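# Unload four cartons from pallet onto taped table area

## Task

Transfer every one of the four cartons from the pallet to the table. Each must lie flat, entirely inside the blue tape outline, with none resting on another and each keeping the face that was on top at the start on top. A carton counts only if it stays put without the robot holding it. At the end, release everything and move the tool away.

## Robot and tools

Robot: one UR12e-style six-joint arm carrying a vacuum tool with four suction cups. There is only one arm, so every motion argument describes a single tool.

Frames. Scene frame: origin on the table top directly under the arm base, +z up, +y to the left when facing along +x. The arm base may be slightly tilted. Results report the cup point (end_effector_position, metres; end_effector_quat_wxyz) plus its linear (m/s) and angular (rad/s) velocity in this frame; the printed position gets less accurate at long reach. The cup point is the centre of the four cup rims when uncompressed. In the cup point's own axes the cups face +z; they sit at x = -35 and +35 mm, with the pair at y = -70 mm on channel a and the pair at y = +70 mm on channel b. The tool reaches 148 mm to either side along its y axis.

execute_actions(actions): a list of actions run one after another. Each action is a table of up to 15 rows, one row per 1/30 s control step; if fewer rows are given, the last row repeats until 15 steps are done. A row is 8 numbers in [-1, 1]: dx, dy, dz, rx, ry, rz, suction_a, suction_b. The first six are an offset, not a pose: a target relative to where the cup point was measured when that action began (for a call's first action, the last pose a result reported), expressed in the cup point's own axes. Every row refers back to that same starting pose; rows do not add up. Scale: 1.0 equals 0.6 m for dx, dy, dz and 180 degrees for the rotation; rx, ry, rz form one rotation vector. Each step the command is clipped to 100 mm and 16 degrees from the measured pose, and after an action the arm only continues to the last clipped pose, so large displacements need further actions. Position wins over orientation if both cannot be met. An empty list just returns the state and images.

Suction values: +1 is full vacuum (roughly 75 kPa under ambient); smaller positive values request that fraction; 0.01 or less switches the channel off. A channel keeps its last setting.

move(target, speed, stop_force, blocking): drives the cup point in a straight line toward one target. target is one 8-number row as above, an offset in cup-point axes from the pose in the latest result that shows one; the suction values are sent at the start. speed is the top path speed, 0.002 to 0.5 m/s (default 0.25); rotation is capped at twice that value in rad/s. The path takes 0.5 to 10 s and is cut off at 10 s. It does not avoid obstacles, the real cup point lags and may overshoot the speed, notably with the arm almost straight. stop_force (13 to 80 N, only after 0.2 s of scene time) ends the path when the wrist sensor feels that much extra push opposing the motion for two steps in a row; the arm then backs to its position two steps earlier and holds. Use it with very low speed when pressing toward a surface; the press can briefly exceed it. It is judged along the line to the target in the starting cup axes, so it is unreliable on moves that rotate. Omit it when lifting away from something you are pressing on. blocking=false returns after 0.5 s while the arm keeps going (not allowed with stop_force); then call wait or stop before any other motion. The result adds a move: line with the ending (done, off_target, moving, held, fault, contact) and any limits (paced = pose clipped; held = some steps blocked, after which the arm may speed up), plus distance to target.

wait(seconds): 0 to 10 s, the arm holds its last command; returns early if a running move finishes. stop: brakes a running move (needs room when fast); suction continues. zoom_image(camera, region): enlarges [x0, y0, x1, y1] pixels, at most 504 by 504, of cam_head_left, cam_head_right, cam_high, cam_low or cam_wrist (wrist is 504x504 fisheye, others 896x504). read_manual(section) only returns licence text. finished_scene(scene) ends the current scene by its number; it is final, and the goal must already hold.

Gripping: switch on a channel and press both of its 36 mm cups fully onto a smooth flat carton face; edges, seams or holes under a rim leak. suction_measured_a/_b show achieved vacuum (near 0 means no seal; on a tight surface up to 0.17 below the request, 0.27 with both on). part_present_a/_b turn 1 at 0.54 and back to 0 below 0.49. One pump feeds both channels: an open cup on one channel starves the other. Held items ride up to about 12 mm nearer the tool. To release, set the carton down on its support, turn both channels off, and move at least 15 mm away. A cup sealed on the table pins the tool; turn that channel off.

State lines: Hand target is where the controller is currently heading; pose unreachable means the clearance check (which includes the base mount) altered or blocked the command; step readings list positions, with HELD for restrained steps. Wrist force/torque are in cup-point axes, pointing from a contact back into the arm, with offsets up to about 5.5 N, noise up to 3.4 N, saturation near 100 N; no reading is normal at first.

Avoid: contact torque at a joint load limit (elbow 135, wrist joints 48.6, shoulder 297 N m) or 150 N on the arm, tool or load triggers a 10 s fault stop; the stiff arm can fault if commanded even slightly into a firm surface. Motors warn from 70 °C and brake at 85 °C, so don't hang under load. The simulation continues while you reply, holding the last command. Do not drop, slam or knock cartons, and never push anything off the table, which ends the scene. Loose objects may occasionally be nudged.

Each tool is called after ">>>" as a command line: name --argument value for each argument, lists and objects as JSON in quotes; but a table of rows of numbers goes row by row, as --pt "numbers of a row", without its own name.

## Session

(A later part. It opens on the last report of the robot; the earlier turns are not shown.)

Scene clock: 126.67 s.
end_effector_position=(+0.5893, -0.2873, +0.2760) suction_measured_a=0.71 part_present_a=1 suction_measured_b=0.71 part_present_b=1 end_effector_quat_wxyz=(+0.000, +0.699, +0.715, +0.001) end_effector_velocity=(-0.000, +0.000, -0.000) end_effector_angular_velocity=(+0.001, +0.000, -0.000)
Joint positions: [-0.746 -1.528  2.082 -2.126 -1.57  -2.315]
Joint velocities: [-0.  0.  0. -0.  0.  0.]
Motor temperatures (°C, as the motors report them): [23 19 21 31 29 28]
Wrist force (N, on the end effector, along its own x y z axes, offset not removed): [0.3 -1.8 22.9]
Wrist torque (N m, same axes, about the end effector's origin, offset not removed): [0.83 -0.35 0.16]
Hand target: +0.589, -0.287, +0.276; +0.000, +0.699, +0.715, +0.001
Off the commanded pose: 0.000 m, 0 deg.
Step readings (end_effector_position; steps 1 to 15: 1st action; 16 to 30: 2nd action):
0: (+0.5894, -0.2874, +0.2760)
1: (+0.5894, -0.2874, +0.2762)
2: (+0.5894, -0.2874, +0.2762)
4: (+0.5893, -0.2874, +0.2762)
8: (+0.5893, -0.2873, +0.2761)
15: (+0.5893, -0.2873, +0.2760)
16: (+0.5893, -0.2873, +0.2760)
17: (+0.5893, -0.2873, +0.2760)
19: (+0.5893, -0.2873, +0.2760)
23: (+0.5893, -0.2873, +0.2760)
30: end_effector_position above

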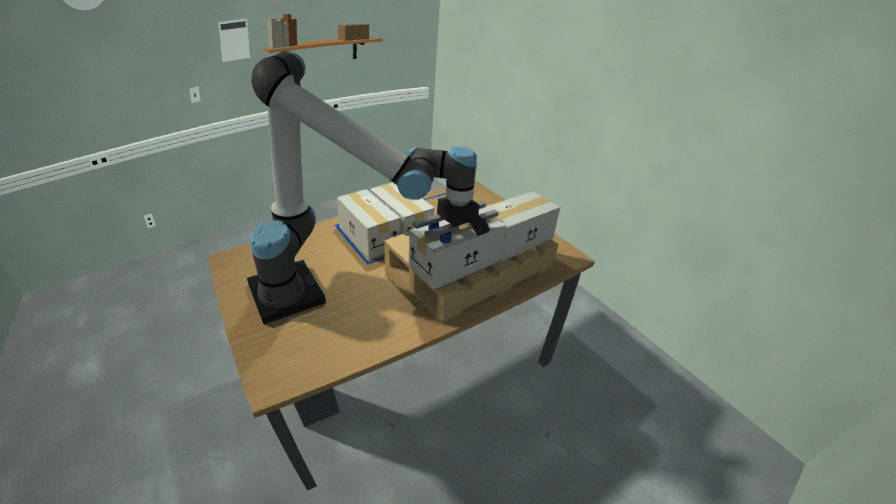

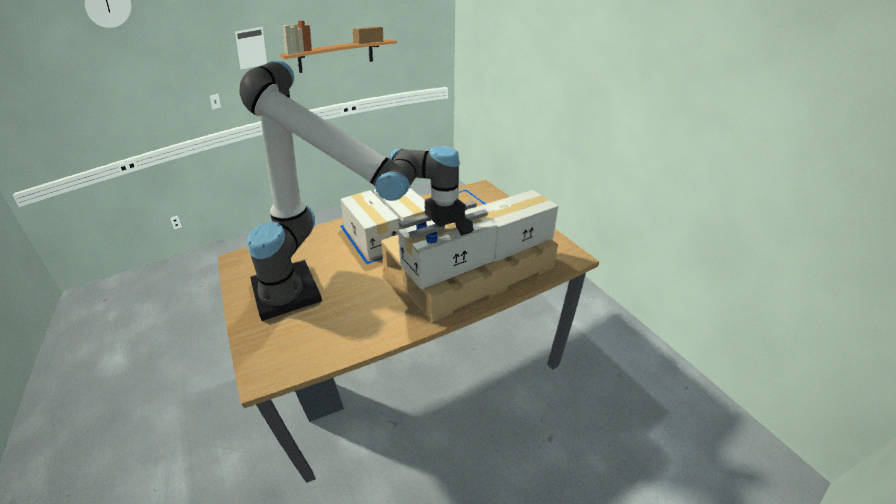

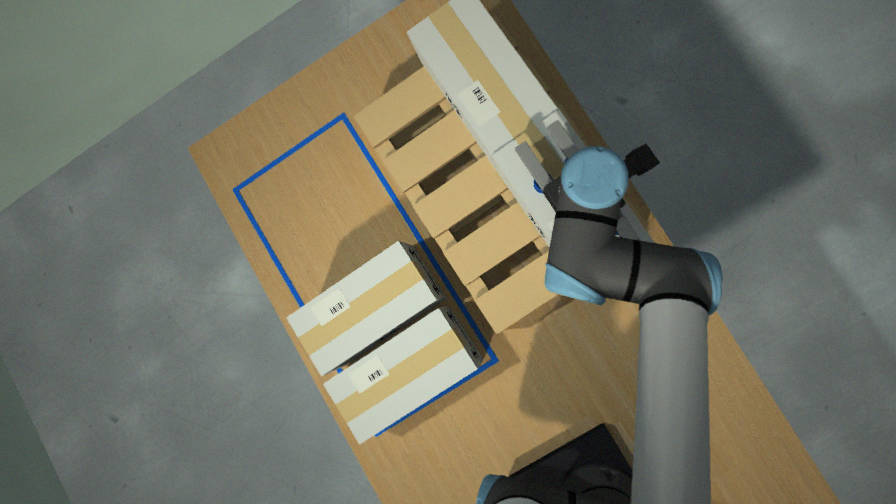

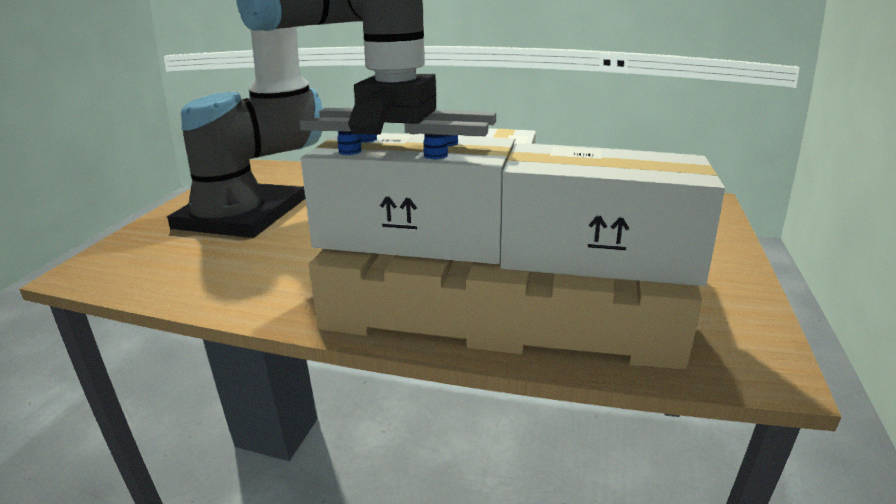

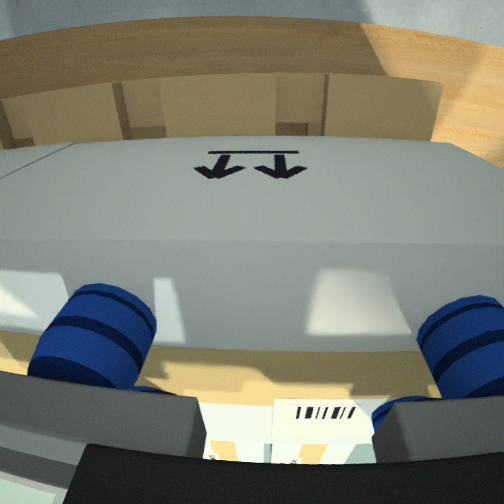

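>>> move --target '[0,0,-0.295,0,0,0,1,1]' --speed 0.35

>>> move --target '[0.872,0.406,0.04,0,0,0.501,1,1]' --speed 0.45

Scene clock: 132.70 s.
end_effector_position=(+0.5893, -0.2876, +0.4526) suction_measured_a=0.76 part_present_a=1 suction_measured_b=0.76 part_present_b=1 end_effector_quat_wxyz=(+0.000, +0.699, +0.715, +0.001) end_effector_velocity=(-0.000, -0.001, +0.003) end_effector_angular_velocity=(-0.000, +0.001, -0.001)
Joint positions: [-0.746 -1.646  1.863 -1.788 -1.57  -2.315]
Joint velocities: [-0.001 -0.001 -0.005  0.006 -0.    -0.   ]
Motor temperatures (°C, as the motors report them): [23 19 21 31 29 28]
Wrist force (N, on the end effector, along its own x y z axes, offset not removed): [0.2 0.7 21.1]
Wrist torque (N m, same axes, about the end effector's origin, offset not removed): [1.14 -0.38 -0.03]
Hand target: +0.589, -0.288, +0.453; +0.000, +0.699, +0.715, +0.001
Off the commanded pose: 0.000 m, 0 deg.
move: done

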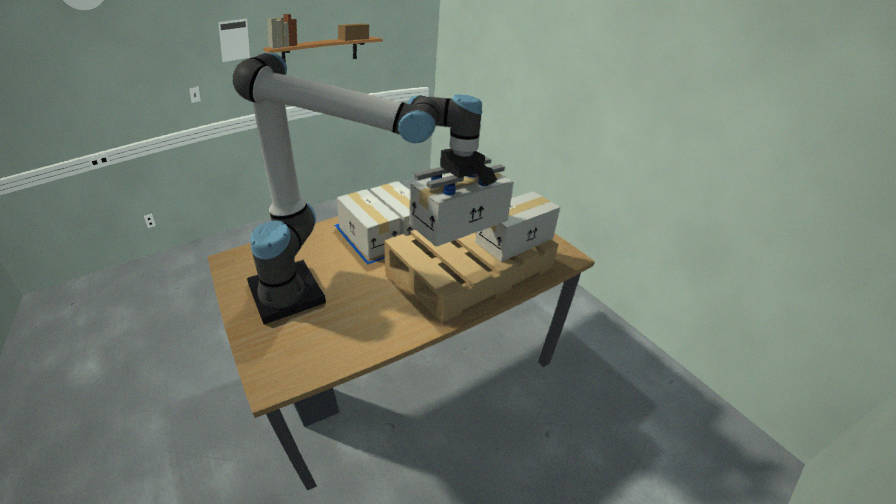

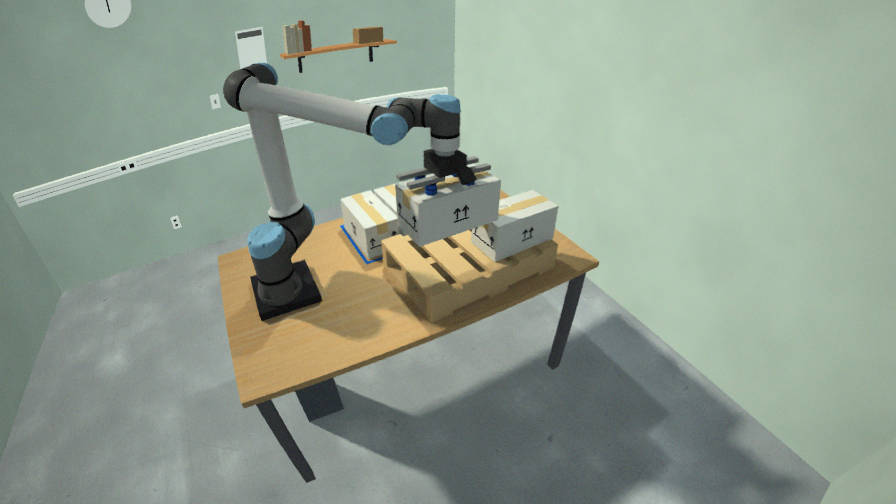

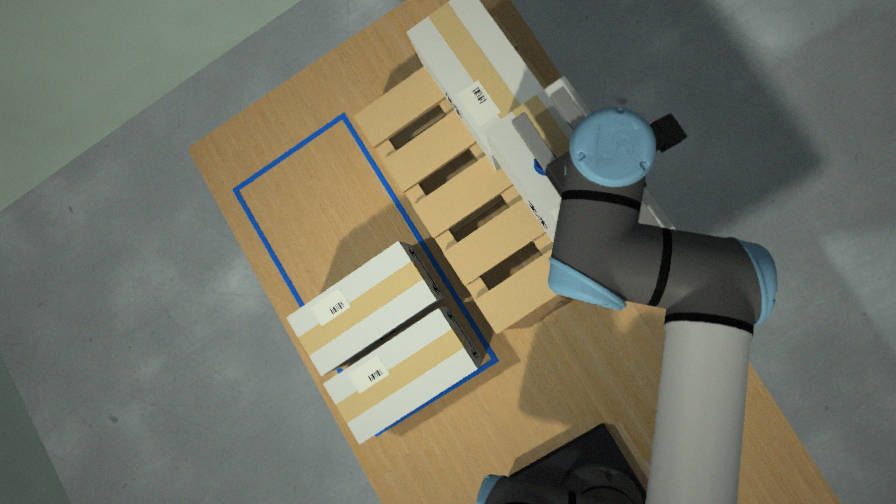

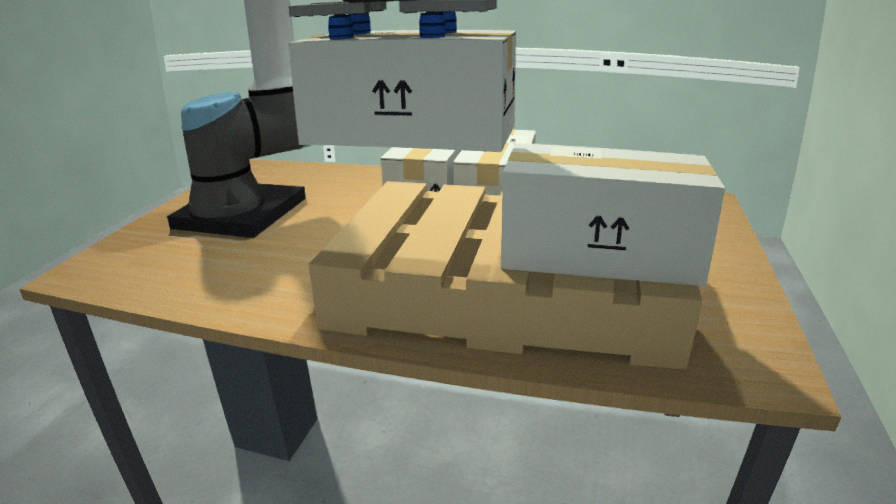

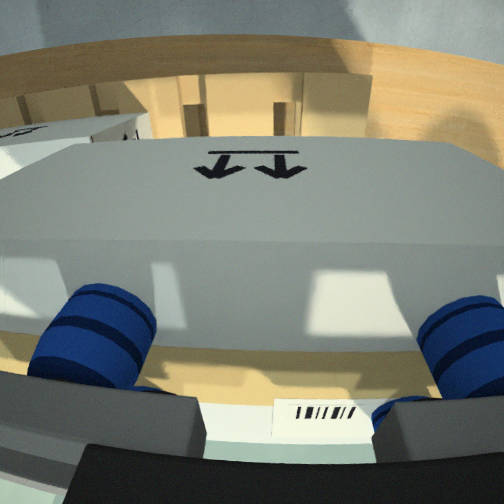

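Scene clock: 135.23 s.
end_effector_position=(+0.8214, +0.2401, +0.4298) suction_measured_a=0.76 part_present_a=1 suction_measured_b=0.76 part_present_b=1 end_effector_quat_wxyz=(-0.001, +1.000, +0.010, +0.001) end_effector_velocity=(+0.002, +0.002, -0.000) end_effector_angular_velocity=(-0.001, +0.002, -0.009)
Joint positions: [ 0.056 -1.306  1.53  -1.796 -1.57   0.06 ]
Joint velocities: [ 0.003  0.005 -0.006  0.003 -0.001  0.012]
Motor temperatures (°C, as the motors report them): [23 19 21 31 29 28]
Wrist force (N, on the end effector, along its own x y z axes, offset not removed): [-0.8 -1.0 21.0]
Wrist torque (N m, same axes, about the end effector's origin, offset not removed): [0.89 -0.17 0.02]
Hand target: +0.822, +0.240, +0.430; -0.001, +1.000, +0.009, +0.001
Off the commanded pose: 0.001 m, 0 deg.
move: done

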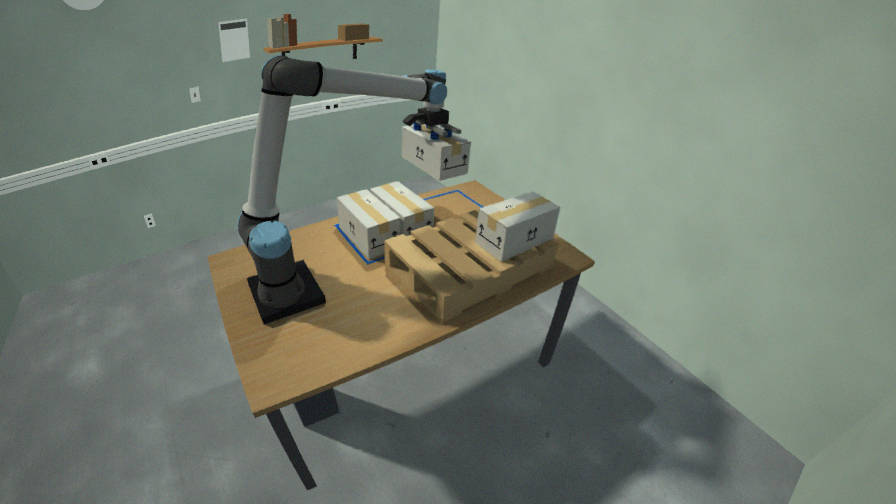

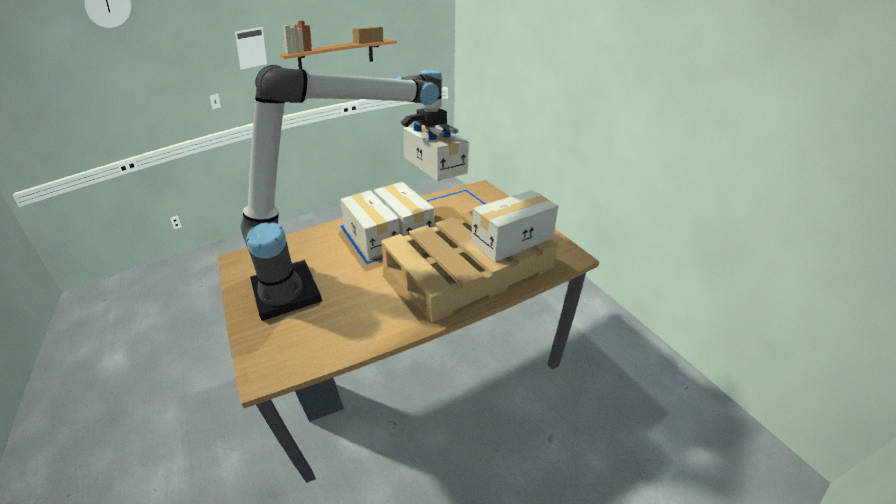

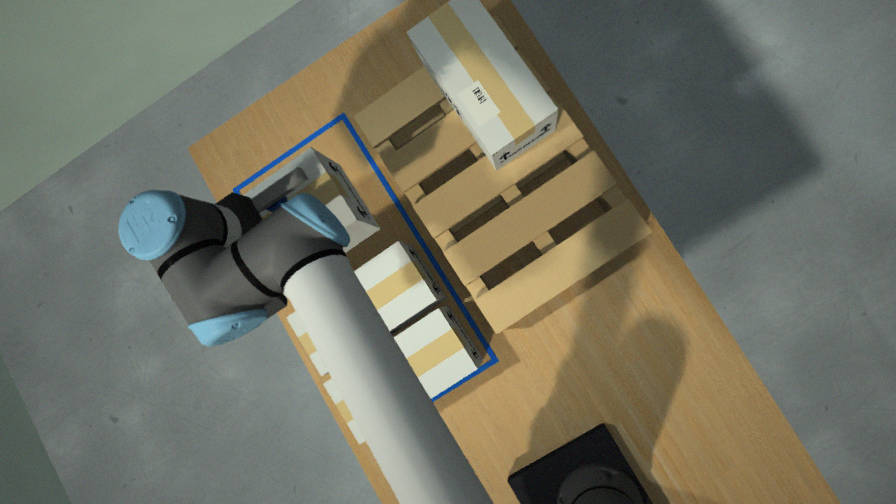

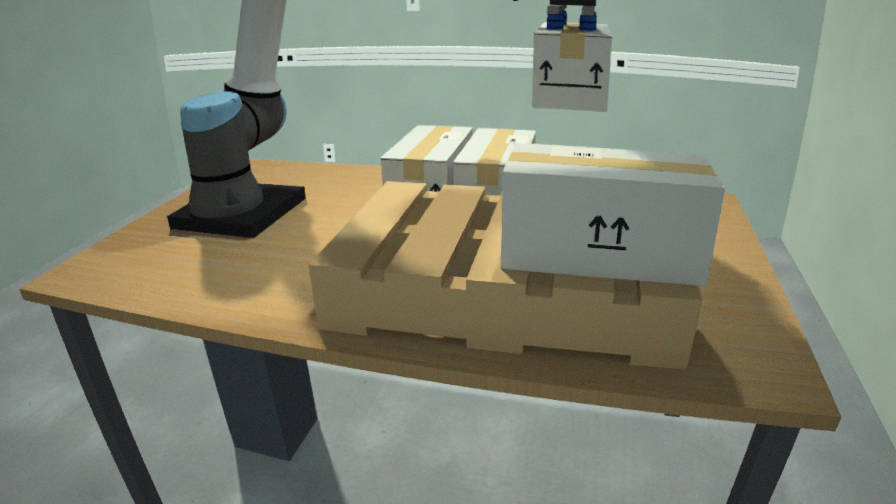

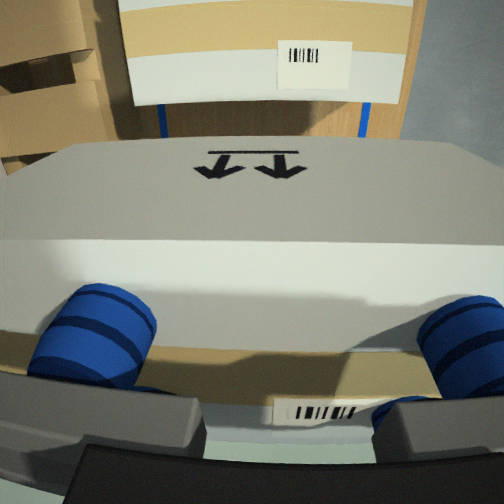

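>>> move --target '[0,-0.002,0.463,0,0,0,1,1]' --speed 0.3

>>> move --target '[0,0,0.03,0,0,0,1,1]' --speed 0.005 --stop_force 14

Scene clock: 141.33 s.
end_effector_position=(+0.8215, +0.2418, +0.1524) suction_measured_a=0.76 part_present_a=1 suction_measured_b=0.76 part_present_b=1 end_effector_quat_wxyz=(-0.001, +1.000, +0.010, +0.001) end_effector_velocity=(+0.000, +0.001, -0.004) end_effector_angular_velocity=(+0.000, +0.001, +0.000)
Joint positions: [ 0.058 -1.106  1.788 -2.255 -1.57   0.062]
Joint velocities: [ 0.001  0.005  0.001 -0.004  0.     0.001]
Motor temperatures (°C, as the motors report them): [23 19 21 31 29 28]
Wrist force (N, on the end effector, along its own x y z axes, offset not removed): [0.2 1.3 19.5]
Wrist torque (N m, same axes, about the end effector's origin, offset not removed): [1.17 -0.20 0.02]
Hand target: +0.822, +0.242, +0.152; -0.001, +1.000, +0.010, +0.001
Off the commanded pose: 0.001 m, 0 deg.
move: done

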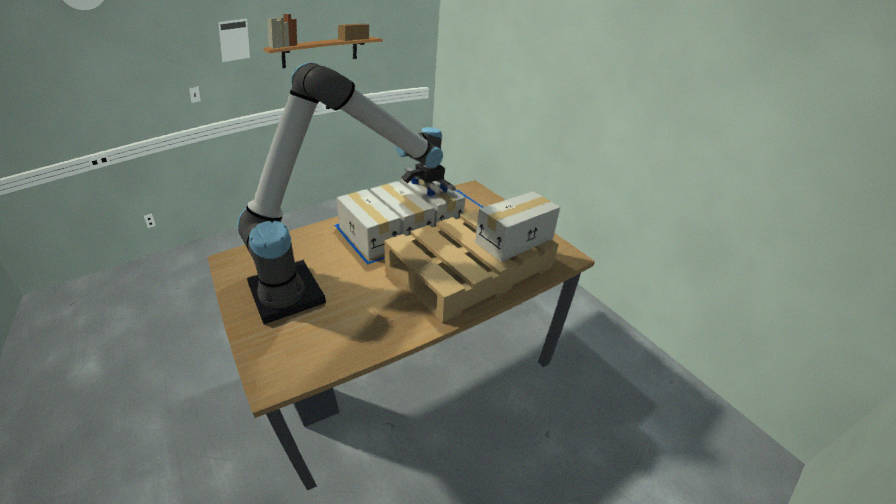

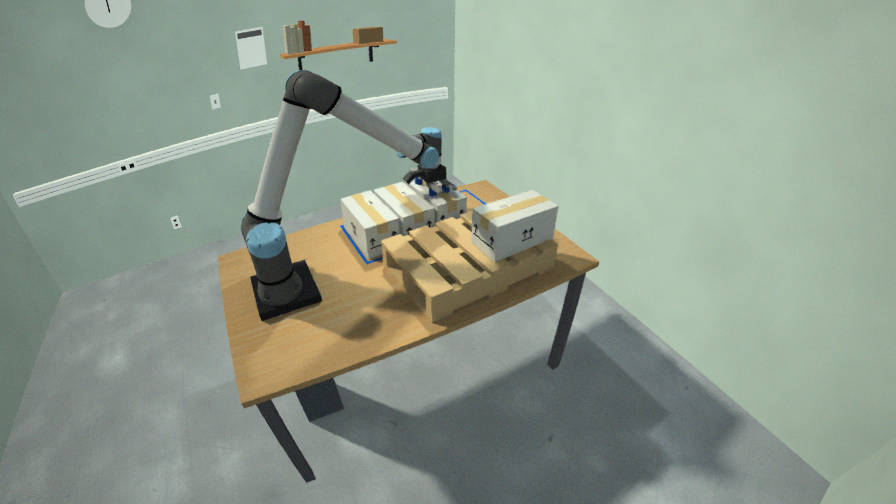

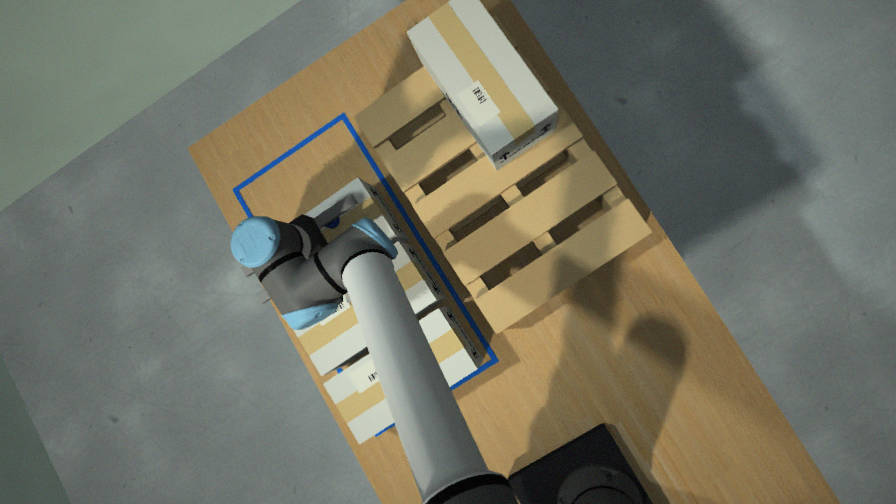

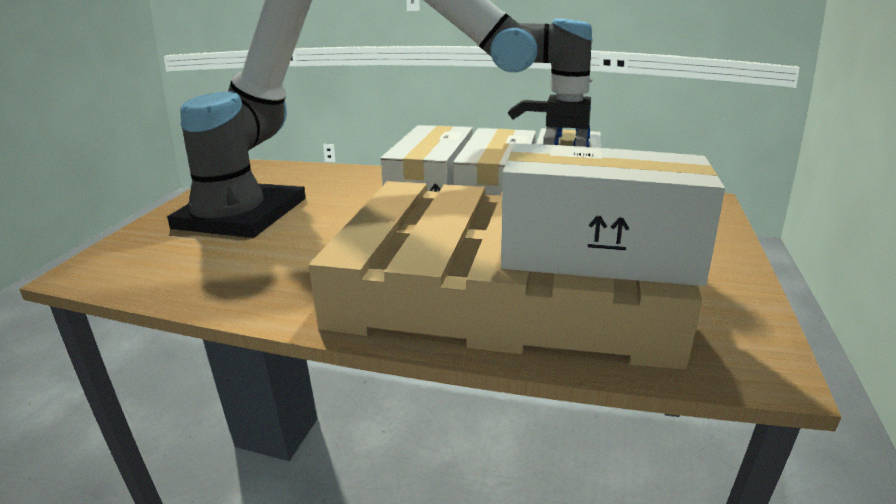

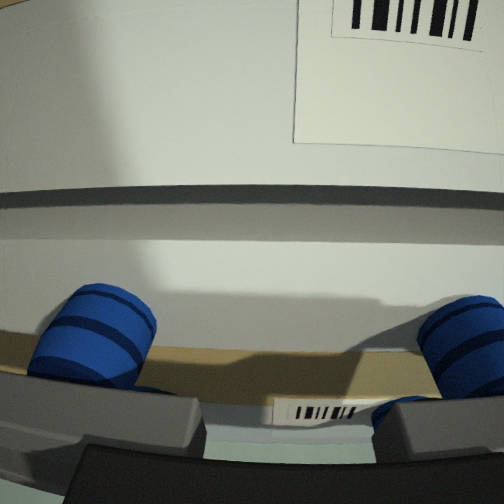

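Scene clock: 143.27 s.
end_effector_position=(+0.8215, +0.2419, +0.1447) suction_measured_a=0.76 part_present_a=1 suction_measured_b=0.76 part_present_b=1 end_effector_quat_wxyz=(-0.001, +1.000, +0.010, +0.001) end_effector_velocity=(-0.001, -0.001, +0.001) end_effector_angular_velocity=(-0.000, +0.002, -0.001)
Joint positions: [ 0.058 -1.098  1.792 -2.267 -1.57   0.062]
Joint velocities: [-0.001 -0.001  0.     0.004 -0.     0.   ]
Motor temperatures (°C, as the motors report them): [23 19 21 31 29 28]
Wrist force (N, on the end effector, along its own x y z axes, offset not removed): [-2.7 -0.7 -2.7]
Wrist torque (N m, same axes, about the end effector's origin, offset not removed): [-2.31 0.76 0.45]
Hand target: +0.822, +0.242, +0.145; -0.001, +1.000, +0.010, +0.001
Off the commanded pose: 0.010 m, 0 deg.
move: contact

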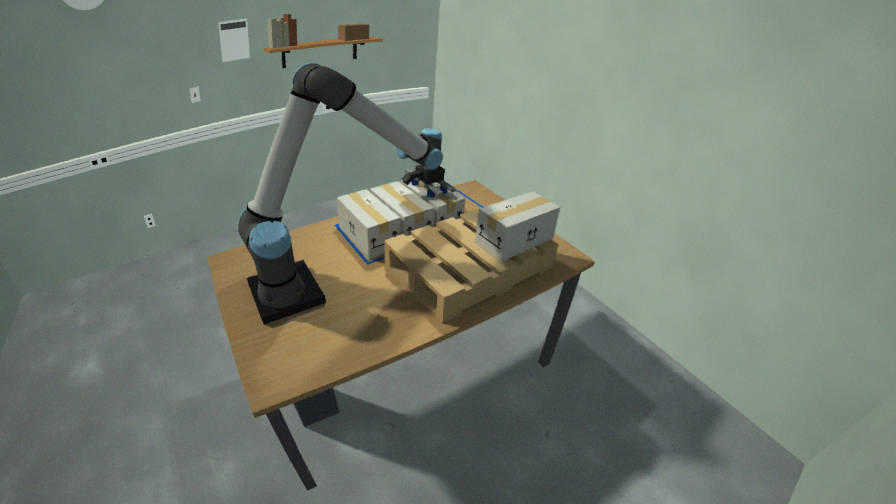

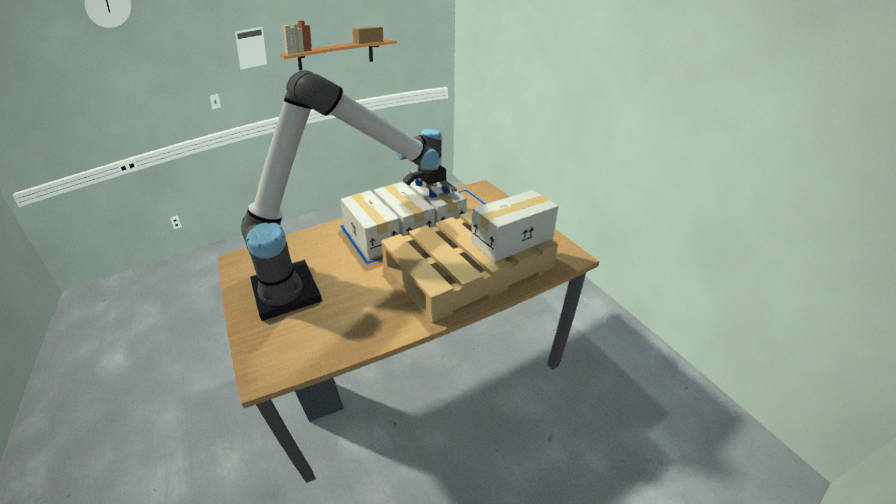

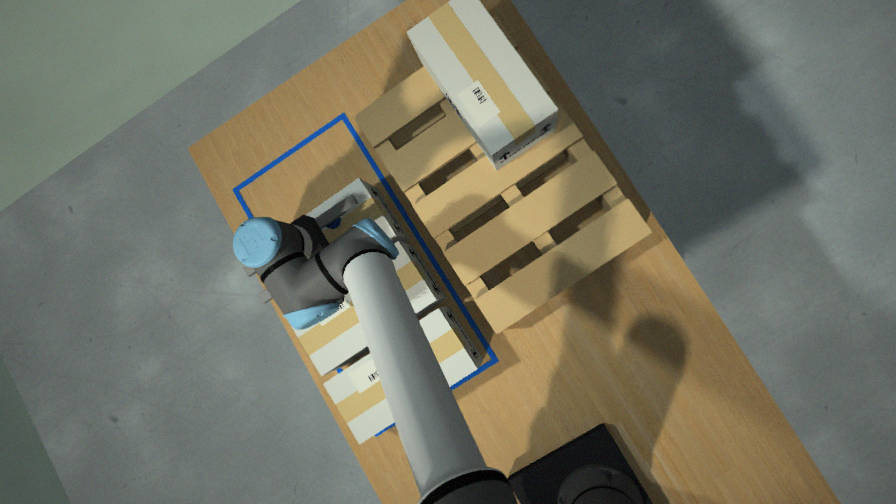

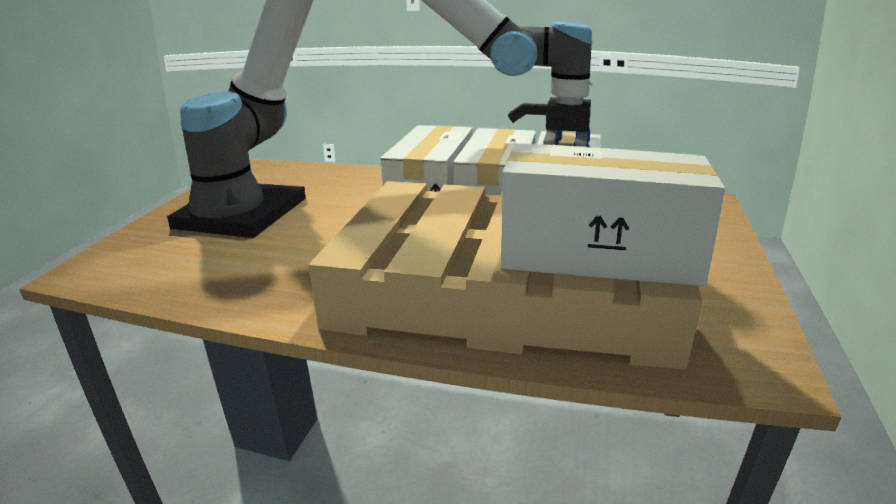

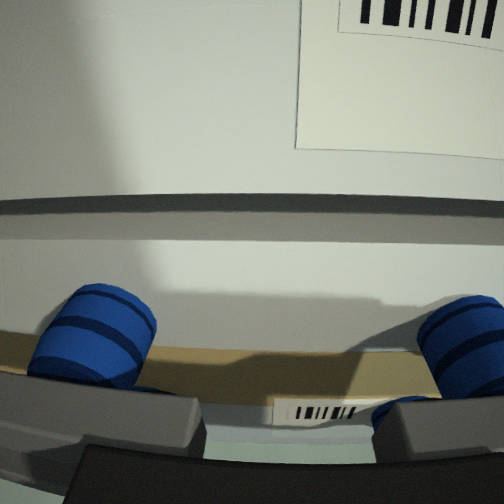

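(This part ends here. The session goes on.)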